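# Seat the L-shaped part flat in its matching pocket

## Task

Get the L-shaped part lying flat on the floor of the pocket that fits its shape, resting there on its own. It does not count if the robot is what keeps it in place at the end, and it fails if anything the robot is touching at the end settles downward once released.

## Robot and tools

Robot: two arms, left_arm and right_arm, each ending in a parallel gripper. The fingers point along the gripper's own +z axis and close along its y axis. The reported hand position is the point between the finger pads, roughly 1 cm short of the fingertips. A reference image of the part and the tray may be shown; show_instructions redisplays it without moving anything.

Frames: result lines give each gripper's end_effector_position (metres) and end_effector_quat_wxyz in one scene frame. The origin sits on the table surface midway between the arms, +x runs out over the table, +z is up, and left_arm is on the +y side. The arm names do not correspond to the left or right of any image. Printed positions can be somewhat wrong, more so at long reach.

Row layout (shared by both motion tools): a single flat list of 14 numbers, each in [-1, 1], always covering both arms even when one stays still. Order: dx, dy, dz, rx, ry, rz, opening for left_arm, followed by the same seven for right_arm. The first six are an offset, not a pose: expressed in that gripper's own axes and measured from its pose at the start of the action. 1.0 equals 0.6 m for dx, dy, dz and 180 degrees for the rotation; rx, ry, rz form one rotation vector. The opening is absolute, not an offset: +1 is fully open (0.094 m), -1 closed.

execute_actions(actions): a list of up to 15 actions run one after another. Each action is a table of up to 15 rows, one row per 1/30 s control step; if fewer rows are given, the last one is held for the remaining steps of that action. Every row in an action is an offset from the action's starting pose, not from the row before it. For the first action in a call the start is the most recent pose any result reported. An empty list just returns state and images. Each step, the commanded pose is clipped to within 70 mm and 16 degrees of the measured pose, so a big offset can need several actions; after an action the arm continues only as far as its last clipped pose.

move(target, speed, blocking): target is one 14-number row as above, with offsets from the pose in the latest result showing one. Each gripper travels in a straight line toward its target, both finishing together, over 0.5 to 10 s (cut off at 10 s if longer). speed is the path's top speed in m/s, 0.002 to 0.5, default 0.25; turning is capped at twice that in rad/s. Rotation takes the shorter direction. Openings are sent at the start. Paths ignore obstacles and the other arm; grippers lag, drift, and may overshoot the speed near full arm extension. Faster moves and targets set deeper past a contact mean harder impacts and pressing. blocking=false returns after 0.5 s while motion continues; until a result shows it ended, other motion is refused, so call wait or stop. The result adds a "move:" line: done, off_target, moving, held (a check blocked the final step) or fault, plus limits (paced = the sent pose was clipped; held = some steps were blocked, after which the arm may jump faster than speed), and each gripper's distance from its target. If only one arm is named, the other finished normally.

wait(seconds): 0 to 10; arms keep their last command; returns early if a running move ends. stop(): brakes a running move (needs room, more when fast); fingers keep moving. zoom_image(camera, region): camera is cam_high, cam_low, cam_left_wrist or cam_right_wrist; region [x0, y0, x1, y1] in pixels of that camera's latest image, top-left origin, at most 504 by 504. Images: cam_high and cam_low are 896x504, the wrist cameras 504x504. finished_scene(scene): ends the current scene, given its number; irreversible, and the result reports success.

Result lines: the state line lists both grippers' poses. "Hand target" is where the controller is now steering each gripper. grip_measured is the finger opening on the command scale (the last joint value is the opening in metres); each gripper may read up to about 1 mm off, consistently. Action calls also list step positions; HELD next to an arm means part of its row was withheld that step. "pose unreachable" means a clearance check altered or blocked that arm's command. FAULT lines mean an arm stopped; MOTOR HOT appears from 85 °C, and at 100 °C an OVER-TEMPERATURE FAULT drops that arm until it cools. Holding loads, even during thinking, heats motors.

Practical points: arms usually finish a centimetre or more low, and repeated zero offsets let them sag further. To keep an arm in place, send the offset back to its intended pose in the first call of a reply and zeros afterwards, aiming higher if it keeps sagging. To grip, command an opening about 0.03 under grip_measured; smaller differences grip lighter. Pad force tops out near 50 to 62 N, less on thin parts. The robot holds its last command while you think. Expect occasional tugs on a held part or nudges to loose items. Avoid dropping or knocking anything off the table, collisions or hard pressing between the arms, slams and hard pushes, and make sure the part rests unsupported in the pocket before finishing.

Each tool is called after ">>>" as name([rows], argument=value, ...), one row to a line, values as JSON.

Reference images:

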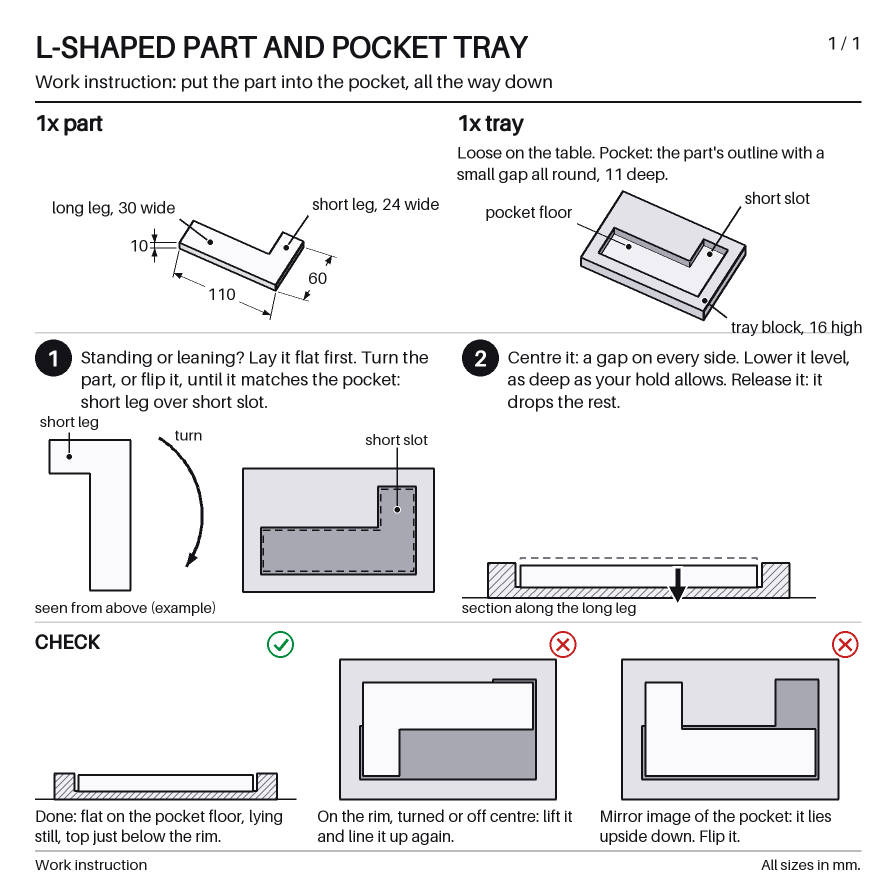

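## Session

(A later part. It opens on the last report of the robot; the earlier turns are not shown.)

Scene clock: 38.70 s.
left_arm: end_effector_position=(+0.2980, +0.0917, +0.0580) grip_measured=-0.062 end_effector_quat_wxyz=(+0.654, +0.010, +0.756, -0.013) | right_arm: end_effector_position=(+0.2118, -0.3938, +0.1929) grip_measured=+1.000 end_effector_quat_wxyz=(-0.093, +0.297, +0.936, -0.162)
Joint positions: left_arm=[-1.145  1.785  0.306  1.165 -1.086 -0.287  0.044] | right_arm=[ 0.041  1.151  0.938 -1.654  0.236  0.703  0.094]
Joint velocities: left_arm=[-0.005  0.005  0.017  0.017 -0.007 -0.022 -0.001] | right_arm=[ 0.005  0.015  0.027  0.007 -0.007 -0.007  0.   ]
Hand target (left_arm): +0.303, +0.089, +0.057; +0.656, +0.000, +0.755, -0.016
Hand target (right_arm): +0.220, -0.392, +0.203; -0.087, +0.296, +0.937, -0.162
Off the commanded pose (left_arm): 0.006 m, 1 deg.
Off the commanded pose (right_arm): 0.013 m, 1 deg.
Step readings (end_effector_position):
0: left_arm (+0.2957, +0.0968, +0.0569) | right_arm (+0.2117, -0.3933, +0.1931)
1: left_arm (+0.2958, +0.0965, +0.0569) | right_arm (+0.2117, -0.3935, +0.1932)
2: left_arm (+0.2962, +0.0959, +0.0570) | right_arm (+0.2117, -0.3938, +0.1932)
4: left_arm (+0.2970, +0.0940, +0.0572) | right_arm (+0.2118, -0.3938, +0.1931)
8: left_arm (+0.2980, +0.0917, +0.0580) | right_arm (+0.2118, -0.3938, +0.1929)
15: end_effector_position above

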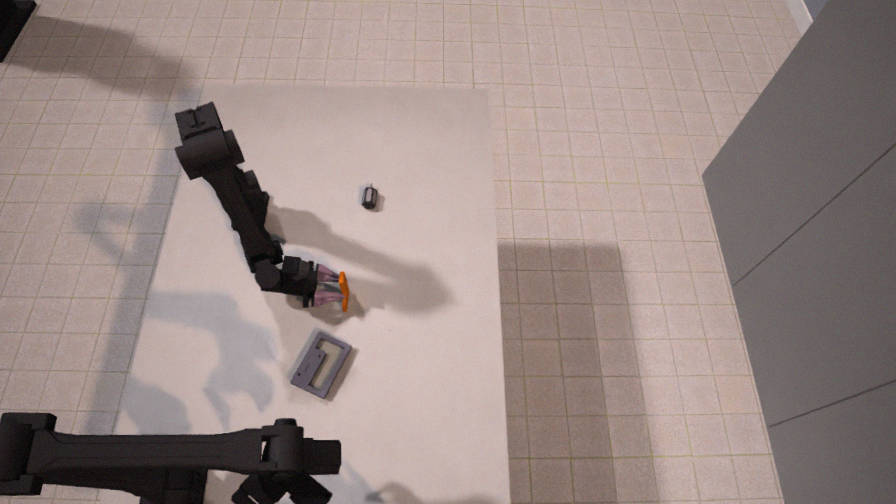

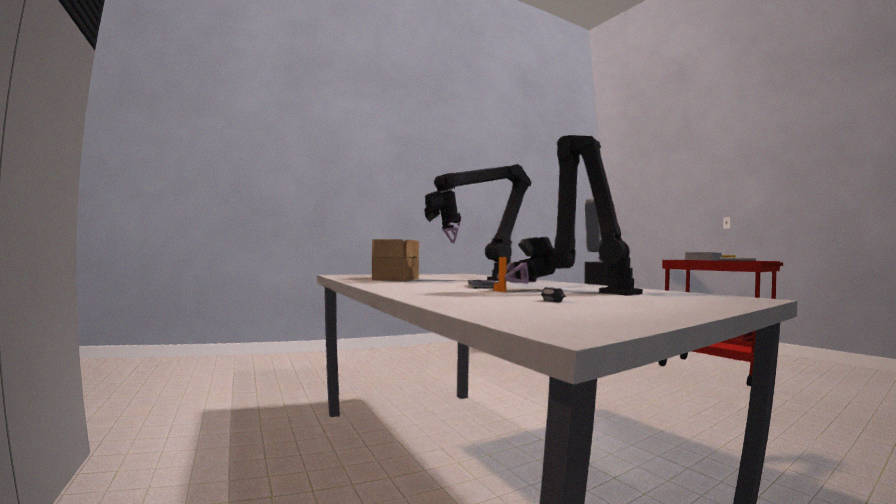

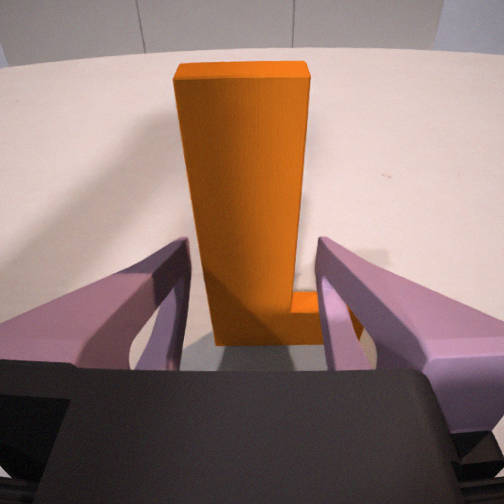

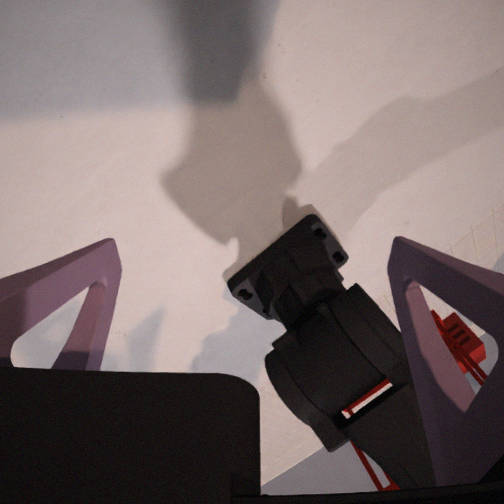

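>>> execute_actions([
  [[0.0003, -0.002, 0.005, -0.0027, -0.0015, -0.006, -0.11, -0.008, 0.003, -0.02, 0, -0.004, 0, 1.0],[0.0003, -0.002, 0.005, -0.0027, -0.0015, -0.006, -0.15, -0.008, 0.003, -0.02, 0, -0.004, 0, 1.0],[0.0003, -0.002, 0.005, -0.0027, -0.0015, -0.006, -0.19, -0.008, 0.003, -0.02, 0, -0.004, 0, 1.0],[0.0003, -0.002, 0.005, -0.0027, -0.0015, -0.006, -0.22, -0.008, 0.003, -0.02, 0, -0.004, 0, 1.0],[0.0003, -0.002, 0.005, -0.0027, -0.0015, -0.006, -0.245, -0.008, 0.003, -0.02, 0, -0.004, 0, 1.0],[0.0003, -0.002, 0.005, -0.0027, -0.0015, -0.006, -0.265, -0.008, 0.003, -0.02, 0, -0.004, 0, 1.0],[0.0003, -0.002, 0.005, -0.0027, -0.0015, -0.006, -0.28, -0.008, 0.003, -0.02, 0, -0.004, 0, 1.0],[0.0003, -0.002, 0.005, -0.0027, -0.0015, -0.006, -0.295, -0.008, 0.003, -0.02, 0, -0.004, 0, 1.0],[0.0003, -0.002, 0.005, -0.0027, -0.0015, -0.006, -0.31, -0.008, 0.003, -0.02, 0, -0.004, 0, 1.0],[0.0003, -0.002, 0.005, -0.0027, -0.0015, -0.006, -0.32, -0.008, 0.003, -0.02, 0, -0.004, 0, 1.0],[0.0003, -0.002, 0.005, -0.0027, -0.0015, -0.006, -0.33, -0.008, 0.003, -0.02, 0, -0.004, 0, 1.0],[0.0003, -0.002, 0.005, -0.0027, -0.0015, -0.006, -0.34, -0.008, 0.003, -0.02, 0, -0.004, 0, 1.0],[0.0003, -0.002, 0.005, -0.0027, -0.0015, -0.006, -0.35, -0.008, 0.003, -0.02, 0, -0.004, 0, 1.0],[0.0003, -0.002, 0.005, -0.0027, -0.0015, -0.006, -0.36, -0.008, 0.003, -0.02, 0, -0.004, 0, 1.0],[0.0003, -0.002, 0.005, -0.0027, -0.0015, -0.006, -0.37, -0.008, 0.003, -0.02, 0, -0.004, 0, 1.0]],
])

>>> wait(seconds=0.2)

Scene clock: 40.93 s.
left_arm: end_effector_position=(+0.2981, +0.0921, +0.0581) grip_measured=-0.357 end_effector_quat_wxyz=(+0.654, +0.008, +0.756, -0.014) | right_arm: end_effector_position=(+0.2120, -0.3944, +0.1927) grip_measured=+1.000 end_effector_quat_wxyz=(-0.093, +0.296, +0.936, -0.164)
Joint positions: left_arm=[-1.145  1.785  0.306  1.165 -1.089 -0.291  0.03 ] | right_arm=[ 0.041  1.153  0.938 -1.654  0.239  0.703  0.094]
Joint velocities: left_arm=[ 0.005 -0.005 -0.007 -0.012  0.022 -0.066 -0.005] | right_arm=[-0.015 -0.005 -0.002 -0.002 -0.051  0.037  0.   ]
Hand target (left_arm): +0.301, +0.090, +0.057; +0.656, +0.000, +0.755, -0.016
Hand target (right_arm): +0.220, -0.393, +0.203; -0.087, +0.296, +0.937, -0.164
Off the commanded pose (left_arm): 0.003 m, 1 deg.
Off the commanded pose (right_arm): 0.013 m, 1 deg.
Step readings (end_effector_position):
0: left_arm (+0.2980, +0.0917, +0.0580) | right_arm (+0.2118, -0.3938, +0.1929)
1: left_arm (+0.2981, +0.0919, +0.0580) | right_arm (+0.2119, -0.3941, +0.1929)
2: left_arm (+0.2981, +0.0920, +0.0580) | right_arm (+0.2119, -0.3943, +0.1929)
4: left_arm (+0.2981, +0.0921, +0.0581) | right_arm (+0.2120, -0.3944, +0.1928)
8: left_arm (+0.2981, +0.0921, +0.0581) | right_arm (+0.2120, -0.3944, +0.1927)
15: end_effector_position above

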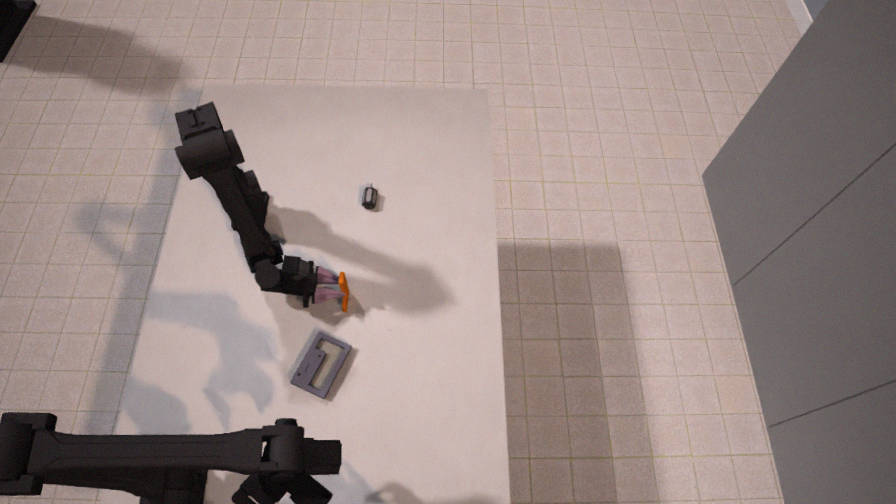

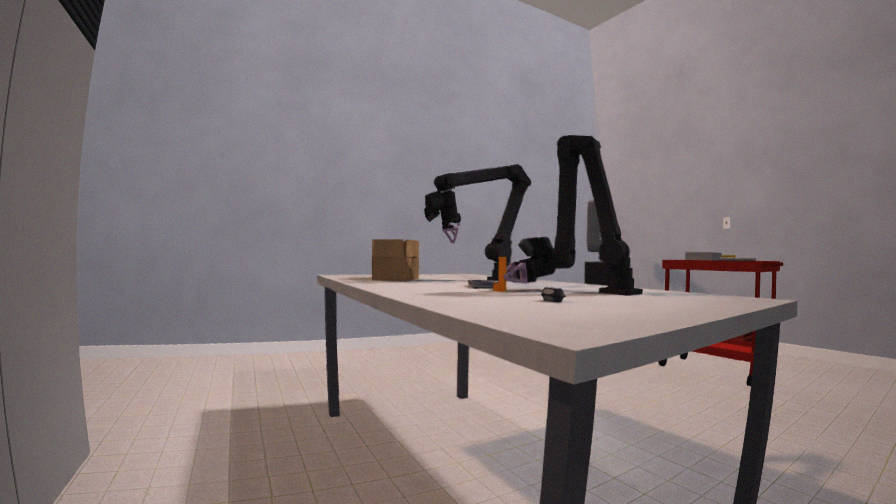

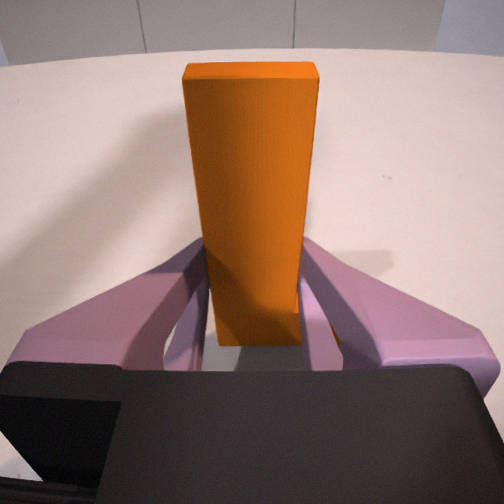

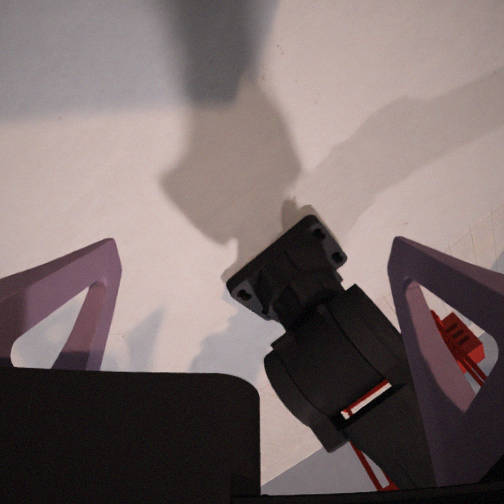

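Scene clock: 41.13 s.
left_arm: end_effector_position=(+0.2981, +0.0921, +0.0581) grip_measured=-0.358 end_effector_quat_wxyz=(+0.654, +0.007, +0.756, -0.014) | right_arm: end_effector_position=(+0.2120, -0.3944, +0.1927) grip_measured=+1.000 end_effector_quat_wxyz=(-0.093, +0.296, +0.936, -0.164)
Joint positions: left_arm=[-1.145  1.785  0.306  1.165 -1.089 -0.292  0.03 ] | right_arm=[ 0.041  1.153  0.938 -1.654  0.239  0.703  0.094]
Joint velocities: left_arm=[-0.005 -0.005  0.007 -0.002  0.007 -0.007 -0.001] | right_arm=[ 0.005 -0.015 -0.002 -0.002 -0.081 -0.066  0.   ]
Hand target (left_arm): +0.301, +0.090, +0.057; +0.656, +0.000, +0.755, -0.016
Hand target (right_arm): +0.220, -0.393, +0.203; -0.087, +0.296, +0.937, -0.164
Off the commanded pose (left_arm): 0.003 m, 1 deg.
Off the commanded pose (right_arm): 0.013 m, 1 deg.
wait: 0.20 s; at rest by 0.17 s

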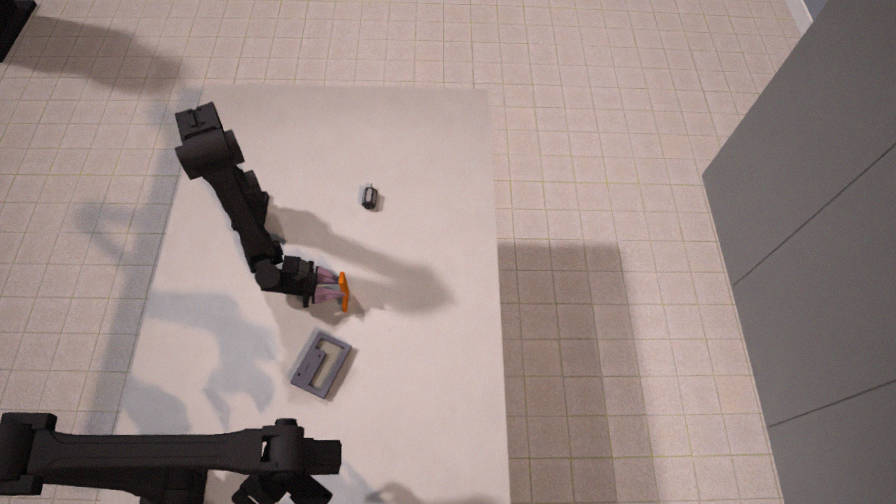

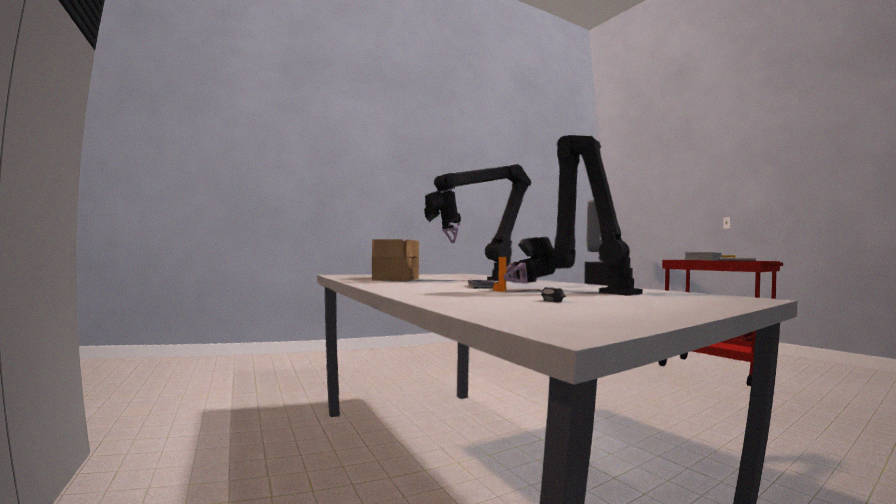

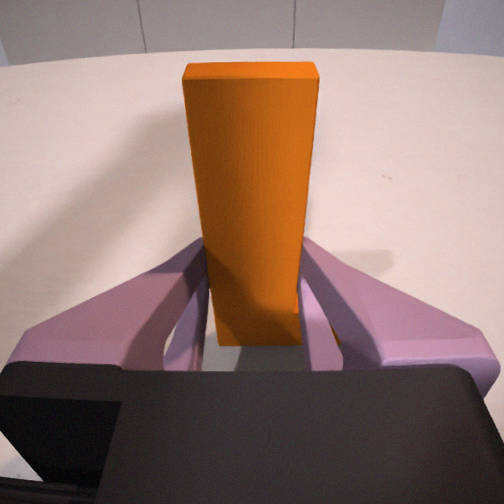

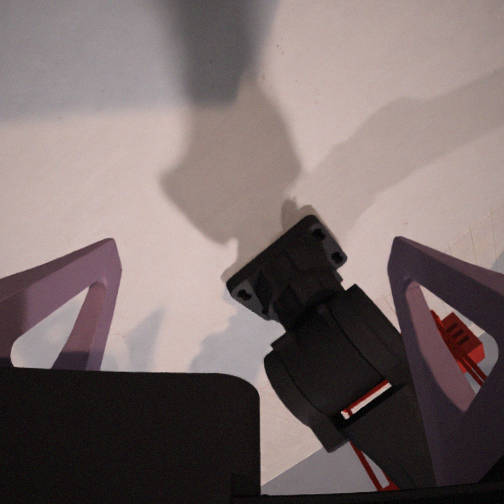

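>>> zoom_image(camera="cam_high", region=[310, 260, 370, 320])

>>> zoom_image(camera="cam_low", region=[485, 250, 545, 300])

>>> zoom_image(camera="cam_left_wrist", region=[170, 210, 340, 350])

Region (310, 260, 370, 320) of cam_high's 896x504 image, scaled by 8.400, with more detail than that image has.

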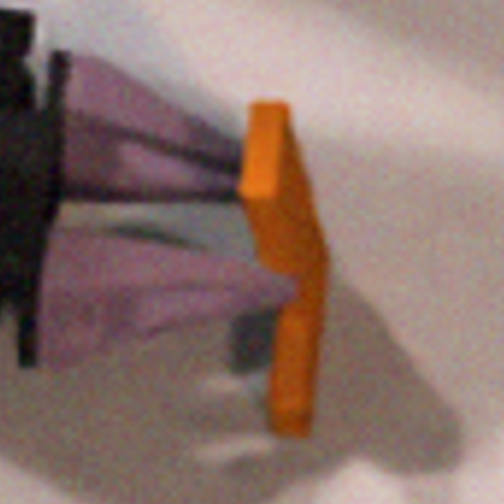

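Region (485, 250, 545, 300) of cam_low's 896x504 image, scaled by 8.400, with more detail than that image has.

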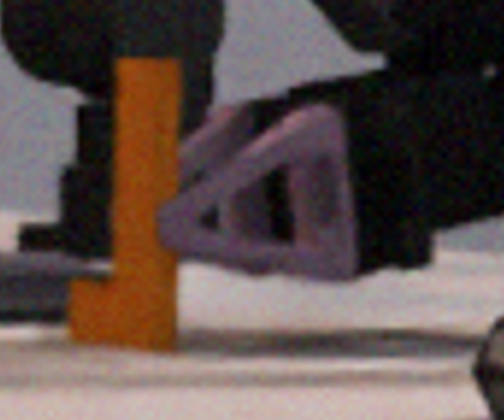

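Region (170, 210, 340, 350) of cam_left_wrist's 504x504 image, scaled by 2.965, with more detail than that image has; it fills the top 415 rows of this view, and the rest is white.

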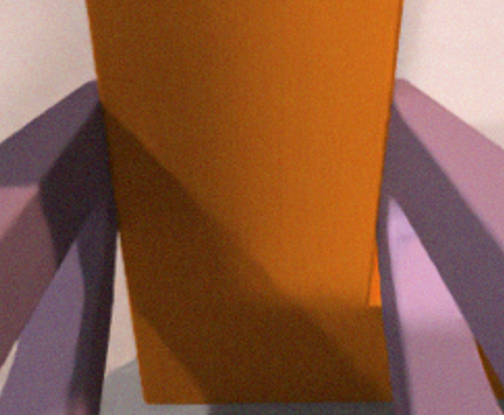

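>>> move(target=[-0.0989, -0.0012, -0.0144, 0, 0, 0, -0.392, -0.008, 0.003, -0.02, 0, -0.004, 0, 1.0], speed=0.1)

Scene clock: 46.63 s.
left_arm: end_effector_position=(+0.2969, +0.0947, +0.1158) grip_measured=-0.369 end_effector_quat_wxyz=(+0.654, +0.011, +0.757, -0.010) | right_arm: end_effector_position=(+0.2122, -0.3949, +0.1924) grip_measured=+1.000 end_effector_quat_wxyz=(-0.093, +0.296, +0.936, -0.166)
Joint positions: left_arm=[-1.145  1.462  0.303  0.841 -1.089 -0.285  0.03 ] | right_arm=[ 0.041  1.155  0.938 -1.654  0.242  0.703  0.094]
Joint velocities: left_arm=[-0.005 -0.024 -0.012 -0.002 -0.066 -0.066 -0.   ] | right_arm=[-0.015 -0.005  0.012  0.007 -0.007 -0.007  0.   ]
Hand target (left_arm): +0.299, +0.092, +0.120; +0.654, +0.007, +0.756, -0.014
Hand target (right_arm): +0.220, -0.393, +0.203; -0.087, +0.295, +0.937, -0.166
Off the commanded pose (left_arm): 0.004 m, 1 deg.
Off the commanded pose (right_arm): 0.013 m, 1 deg.
move: off_target (right_arm)

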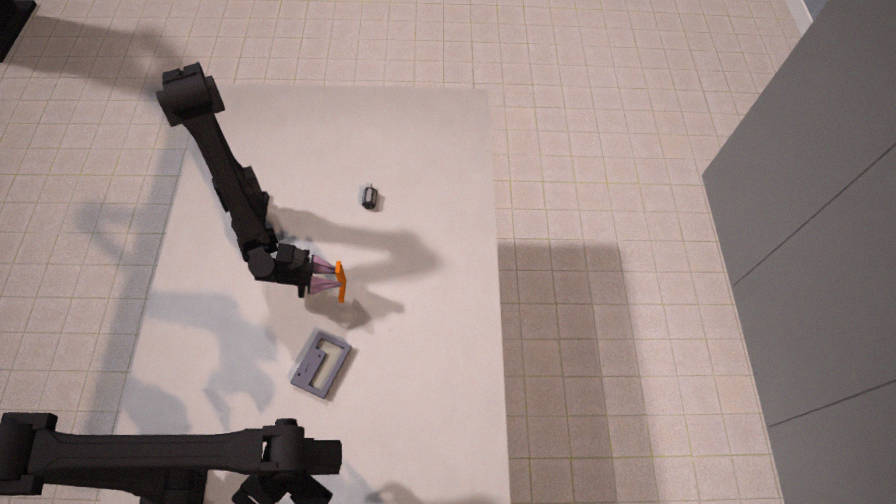

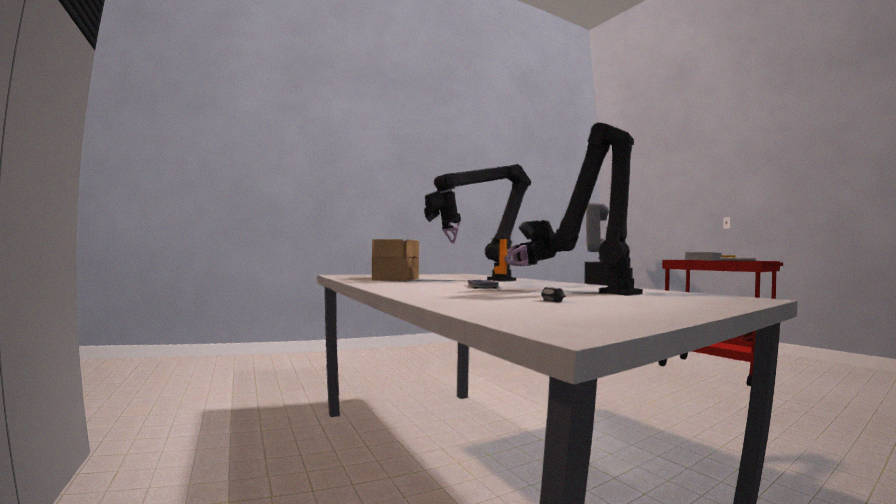

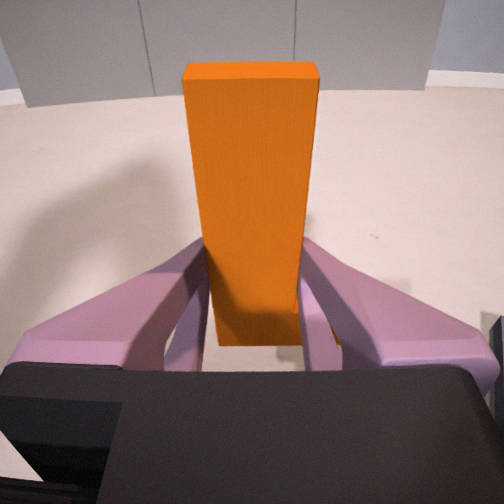

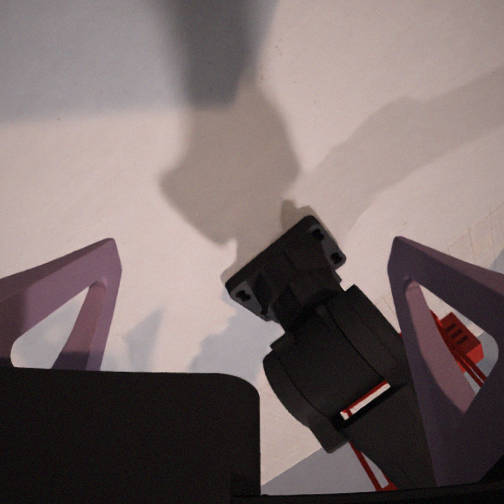

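>>> move(target=[0.0375, -0.3287, -0.0148, 0.3954, 0.3231, 0.5313, -0.40, -0.008, 0.003, -0.02, 0, -0.004, 0, 1.0], speed=0.35)

Scene clock: 52.13 s.
left_arm: end_effector_position=(+0.2779, -0.0848, +0.0812) grip_measured=-0.368 end_effector_quat_wxyz=(-0.048, +0.828, +0.555, +0.063) | right_arm: end_effector_position=(+0.2124, -0.3954, +0.1922) grip_measured=+1.000 end_effector_quat_wxyz=(-0.093, +0.295, +0.936, -0.168)
Joint positions: left_arm=[-1.066  1.824  1.405 -1.258 -0.117  0.895  0.03 ] | right_arm=[ 0.041  1.156  0.938 -1.654  0.246  0.703  0.094]
Joint velocities: left_arm=[-0.015  0.005 -0.002  0.007  0.022 -0.007 -0.001] | right_arm=[ 0.015 -0.005 -0.002 -0.002 -0.007 -0.007  0.   ]
Hand target (left_arm): +0.279, -0.104, +0.093; -0.034, +0.836, +0.545, +0.060
Hand target (right_arm): +0.220, -0.394, +0.202; -0.087, +0.295, +0.937, -0.168
Off the commanded pose (left_arm): 0.022 m, 1 deg.
Off the commanded pose (right_arm): 0.013 m, 1 deg.
move: off_target (left_arm, right_arm)

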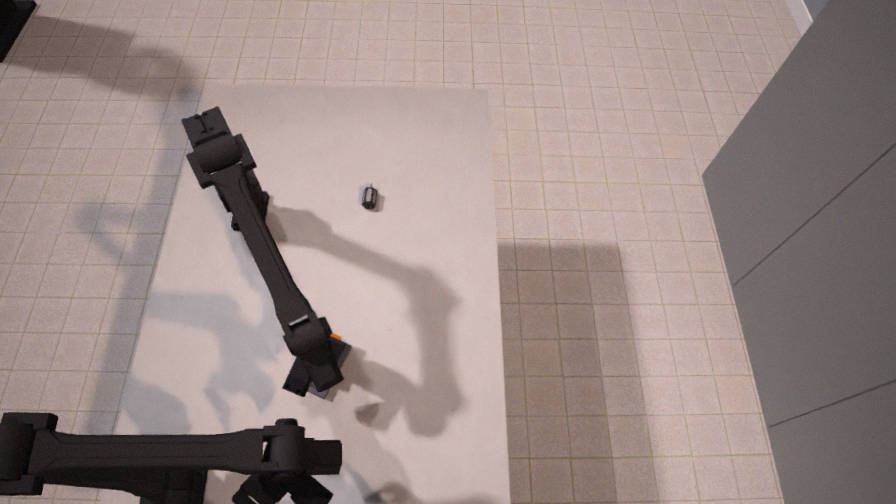

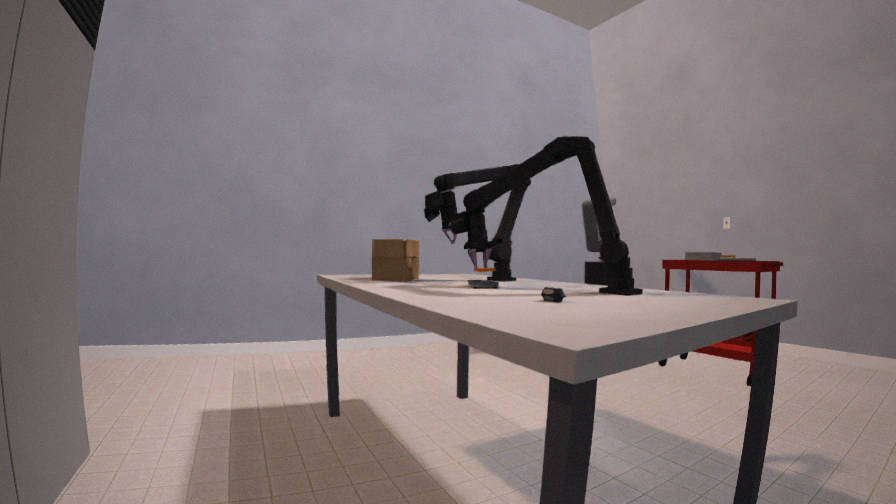

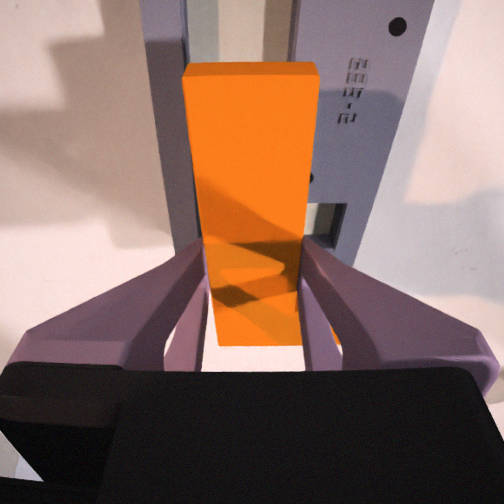

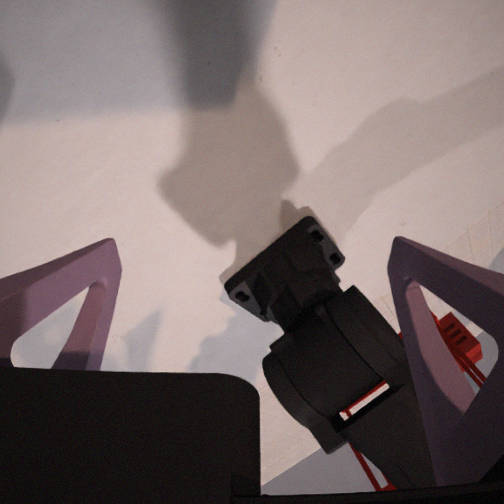

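>>> zoom_image(camera="cam_left_wrist", region=[130, 0, 440, 280])

>>> zoom_image(camera="cam_left_wrist", region=[290, 160, 390, 280])

>>> zoom_image(camera="cam_left_wrist", region=[130, 0, 330, 90])

>>> zoom_image(camera="cam_low", region=[450, 240, 530, 300])

Region (130, 0, 440, 280) of cam_left_wrist's 504x504 image, scaled by 1.626, with more detail than that image has; it fills the top 455 rows of this view, and the rest is white.

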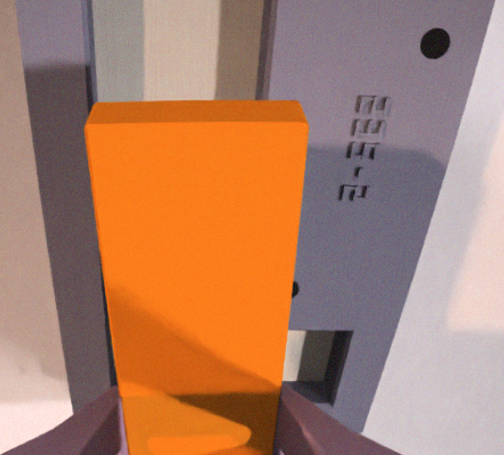

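Region (290, 160, 390, 280) of cam_left_wrist's 504x504 image, scaled by 4.200, with more detail than that image has.

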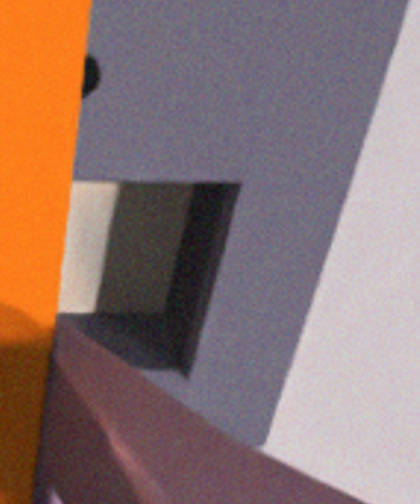

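Region (130, 0, 330, 90) of cam_left_wrist's 504x504 image, scaled by 2.520, with more detail than that image has; it fills the top 227 rows of this view, and the rest is white.

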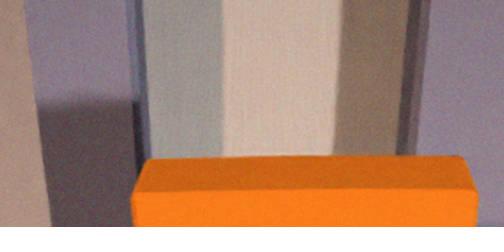

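Region (450, 240, 530, 300) of cam_low's 896x504 image, scaled by 6.300, with more detail than that image has; it fills the top 378 rows of this view, and the rest is white.

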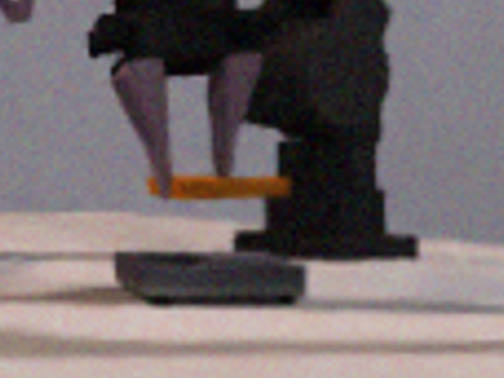

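>>> move(target=[-0.046, 0.0239, 0.0198, -0.007, -0.0118, 0.019, -0.40, -0.008, 0.003, -0.02, 0, -0.004, 0, 1.0], speed=0.06)

>>> zoom_image(camera="cam_left_wrist", region=[100, 0, 460, 360])

>>> zoom_image(camera="cam_low", region=[450, 240, 530, 300])

Scene clock: 58.57 s.
left_arm: end_effector_position=(+0.2798, -0.0933, +0.0591) grip_measured=-0.368 end_effector_quat_wxyz=(-0.048, +0.839, +0.539, +0.054) | right_arm: end_effector_position=(+0.2126, -0.3959, +0.1919) grip_measured=+1.000 end_effector_quat_wxyz=(-0.094, +0.295, +0.936, -0.169)
Joint positions: left_arm=[-1.066  1.867  1.405 -1.213 -0.103  0.934  0.03 ] | right_arm=[ 0.041  1.158  0.938 -1.654  0.249  0.703  0.094]
Joint velocities: left_arm=[-0.015 -0.005  0.012 -0.012 -0.051 -0.022 -0.001] | right_arm=[-0.005  0.005 -0.017 -0.007 -0.007 -0.051  0.   ]
Hand target (left_arm): +0.281, -0.113, +0.065; -0.030, +0.846, +0.530, +0.052
Hand target (right_arm): +0.220, -0.394, +0.202; -0.087, +0.294, +0.937, -0.169
Off the commanded pose (left_arm): 0.021 m, 2 deg.
Off the commanded pose (right_arm): 0.013 m, 1 deg.
move: off_target (left_arm, right_arm)

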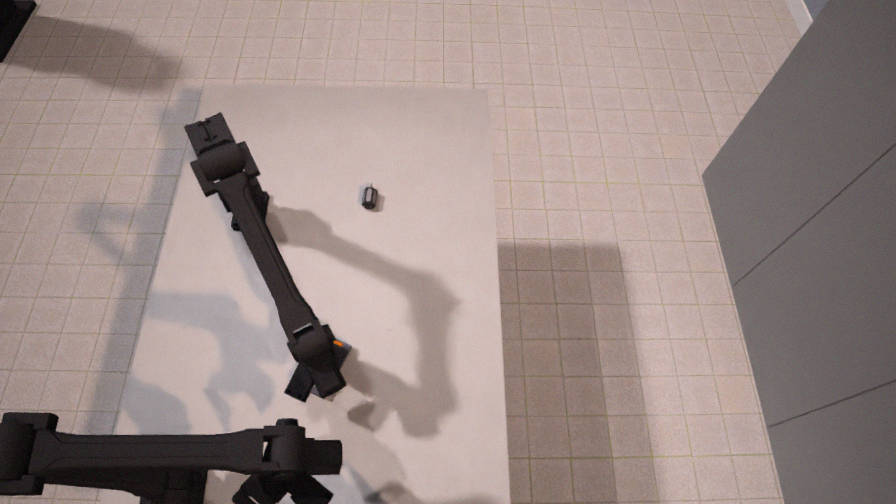

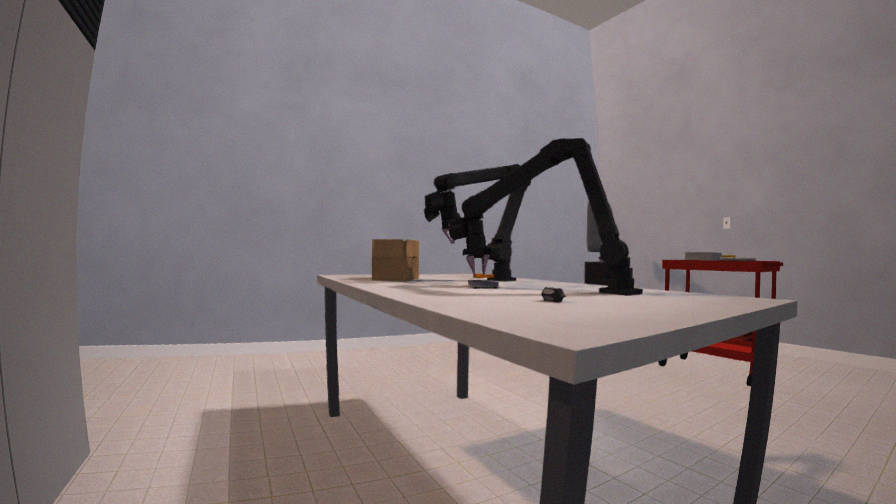

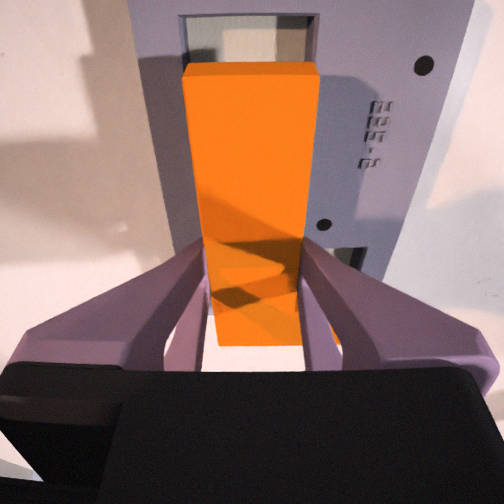

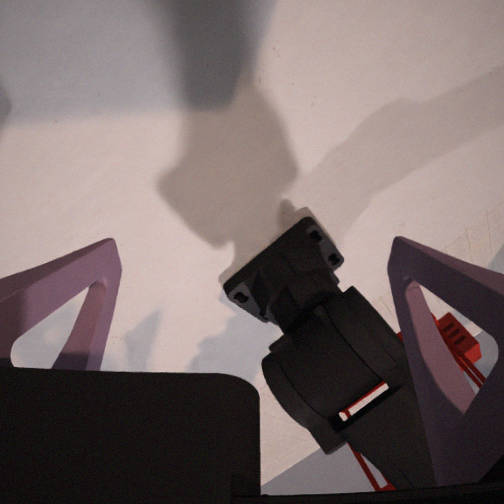

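Region (100, 0, 460, 360) of cam_left_wrist's 504x504 image, scaled by 1.400, with more detail than that image has.

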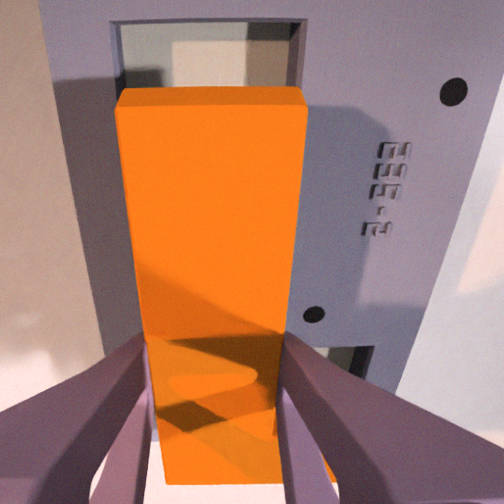

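Region (450, 240, 530, 300) of cam_low's 896x504 image, scaled by 6.300, with more detail than that image has; it fills the top 378 rows of this view, and the rest is white.

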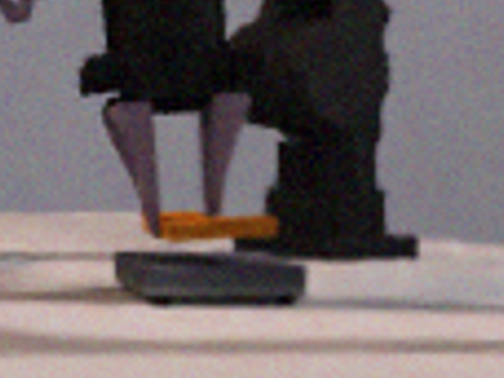

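>>> zoom_image(camera="cam_left_wrist", region=[160, 0, 340, 100])

>>> zoom_image(camera="cam_left_wrist", region=[290, 190, 410, 300])

>>> zoom_image(camera="cam_left_wrist", region=[110, 0, 230, 330])

Region (160, 0, 340, 100) of cam_left_wrist's 504x504 image, scaled by 2.800, with more detail than that image has.

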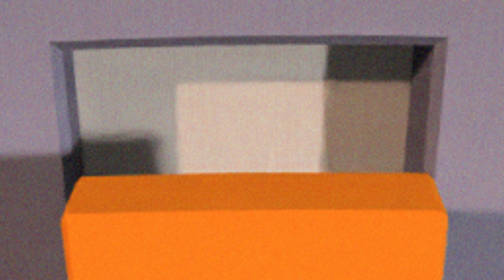

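Region (290, 190, 410, 300) of cam_left_wrist's 504x504 image, scaled by 4.200, with more detail than that image has; it fills the top 462 rows of this view, and the rest is white.

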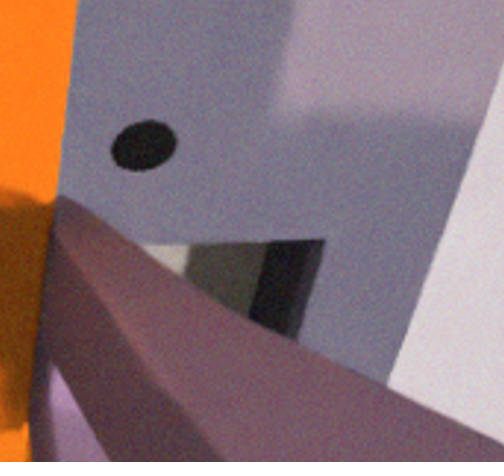

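Region (110, 0, 230, 330) of cam_left_wrist's 504x504 image, scaled by 1.527, with more detail than that image has; it fills the left 183 columns of this view, and the rest is white.

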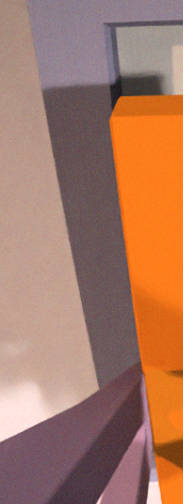

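>>> zoom_image(camera="cam_low", region=[464, 264, 504, 294])

>>> zoom_image(camera="cam_high", region=[280, 320, 370, 410])

Region (464, 264, 504, 294) of cam_low's 896x504 image, scaled by 12.600, with more detail than that image has; it fills the top 378 rows of this view, and the rest is white.

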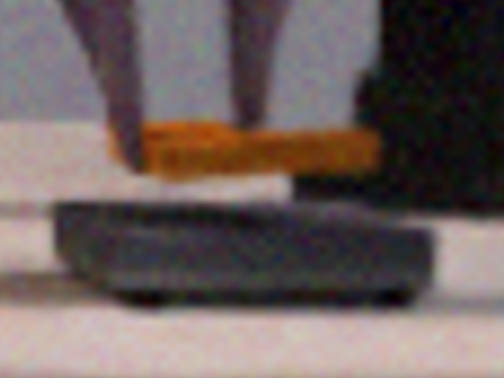

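Region (280, 320, 370, 410) of cam_high's 896x504 image, scaled by 5.600, with more detail than that image has.

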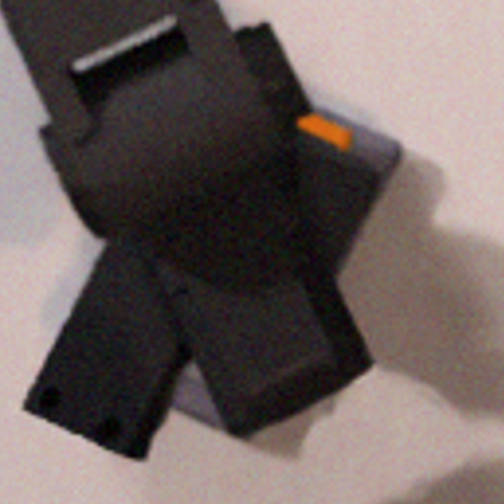

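>>> move(target=[-0.037, 0.0171, -0.0005, -0.0223, -0.0073, 0.0099, -0.40, -0.008, 0.003, -0.02, 0, -0.004, 0, 1.0], speed=0.04)

>>> zoom_image(camera="cam_left_wrist", region=[160, 0, 340, 100])

>>> zoom_image(camera="cam_left_wrist", region=[100, 0, 460, 360])

>>> zoom_image(camera="cam_low", region=[464, 264, 504, 294])

Scene clock: 65.03 s.
left_arm: end_effector_position=(+0.2827, -0.1075, +0.0584) grip_measured=-0.368 end_effector_quat_wxyz=(-0.020, +0.843, +0.534, +0.062) | right_arm: end_effector_position=(+0.2128, -0.3964, +0.1916) grip_measured=+1.000 end_effector_quat_wxyz=(-0.094, +0.295, +0.935, -0.171)
Joint positions: left_arm=[-1.08   1.867  1.405 -1.157 -0.12   0.935  0.03 ] | right_arm=[ 0.041  1.16   0.938 -1.654  0.252  0.703  0.094]
Joint velocities: left_arm=[-0.015 -0.015  0.002 -0.017 -0.022 -0.037  0.   ] | right_arm=[ 0.005 -0.024 -0.007  0.012 -0.037  0.022  0.   ]
Hand target (left_arm): +0.280, -0.117, +0.056; -0.014, +0.849, +0.524, +0.063
Hand target (right_arm): +0.221, -0.394, +0.202; -0.088, +0.294, +0.936, -0.171
Off the commanded pose (left_arm): 0.011 m, 1 deg.
Off the commanded pose (right_arm): 0.013 m, 1 deg.
move: off_target (left_arm, right_arm)

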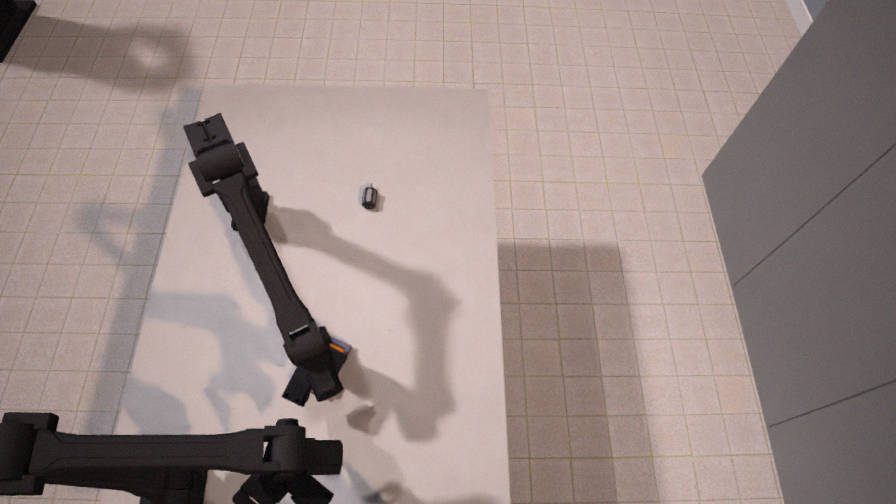

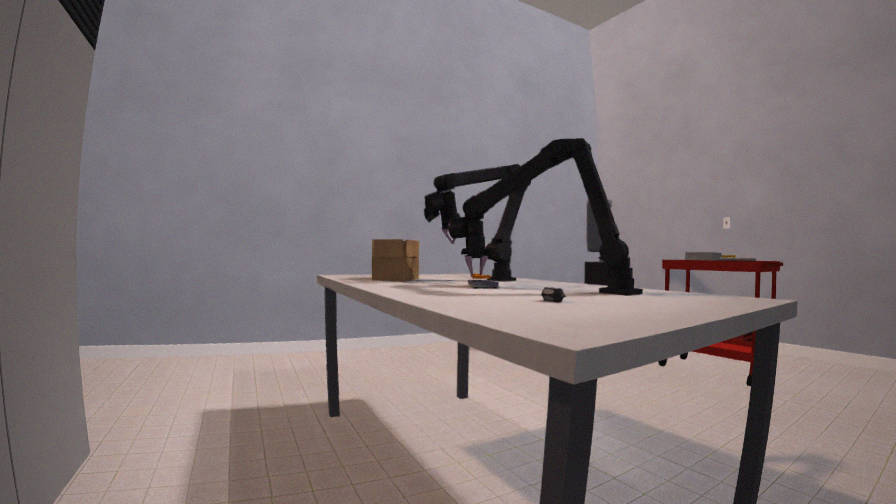

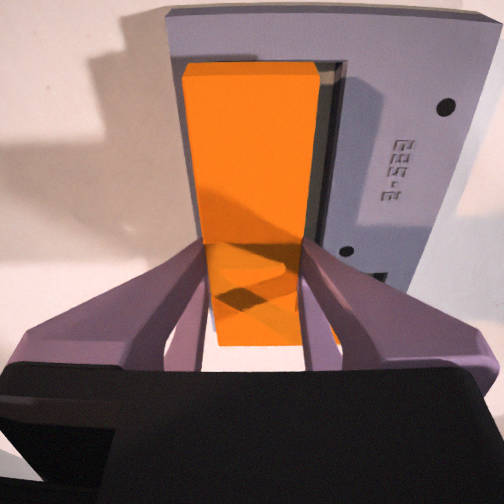

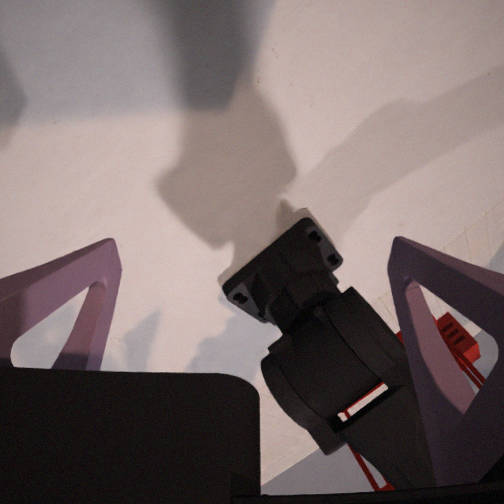

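Region (160, 0, 340, 100) of cam_left_wrist's 504x504 image, scaled by 2.800, with more detail than that image has.

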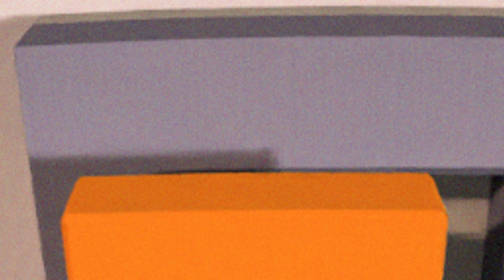

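Region (100, 0, 460, 360) of cam_left_wrist's 504x504 image, scaled by 1.400, with more detail than that image has.

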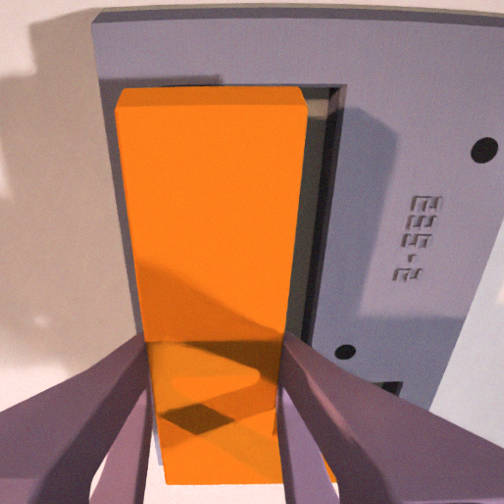

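Region (464, 264, 504, 294) of cam_low's 896x504 image, scaled by 12.600, with more detail than that image has; it fills the top 378 rows of this view, and the rest is white.

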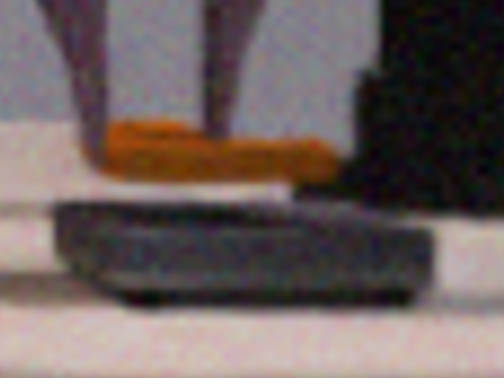

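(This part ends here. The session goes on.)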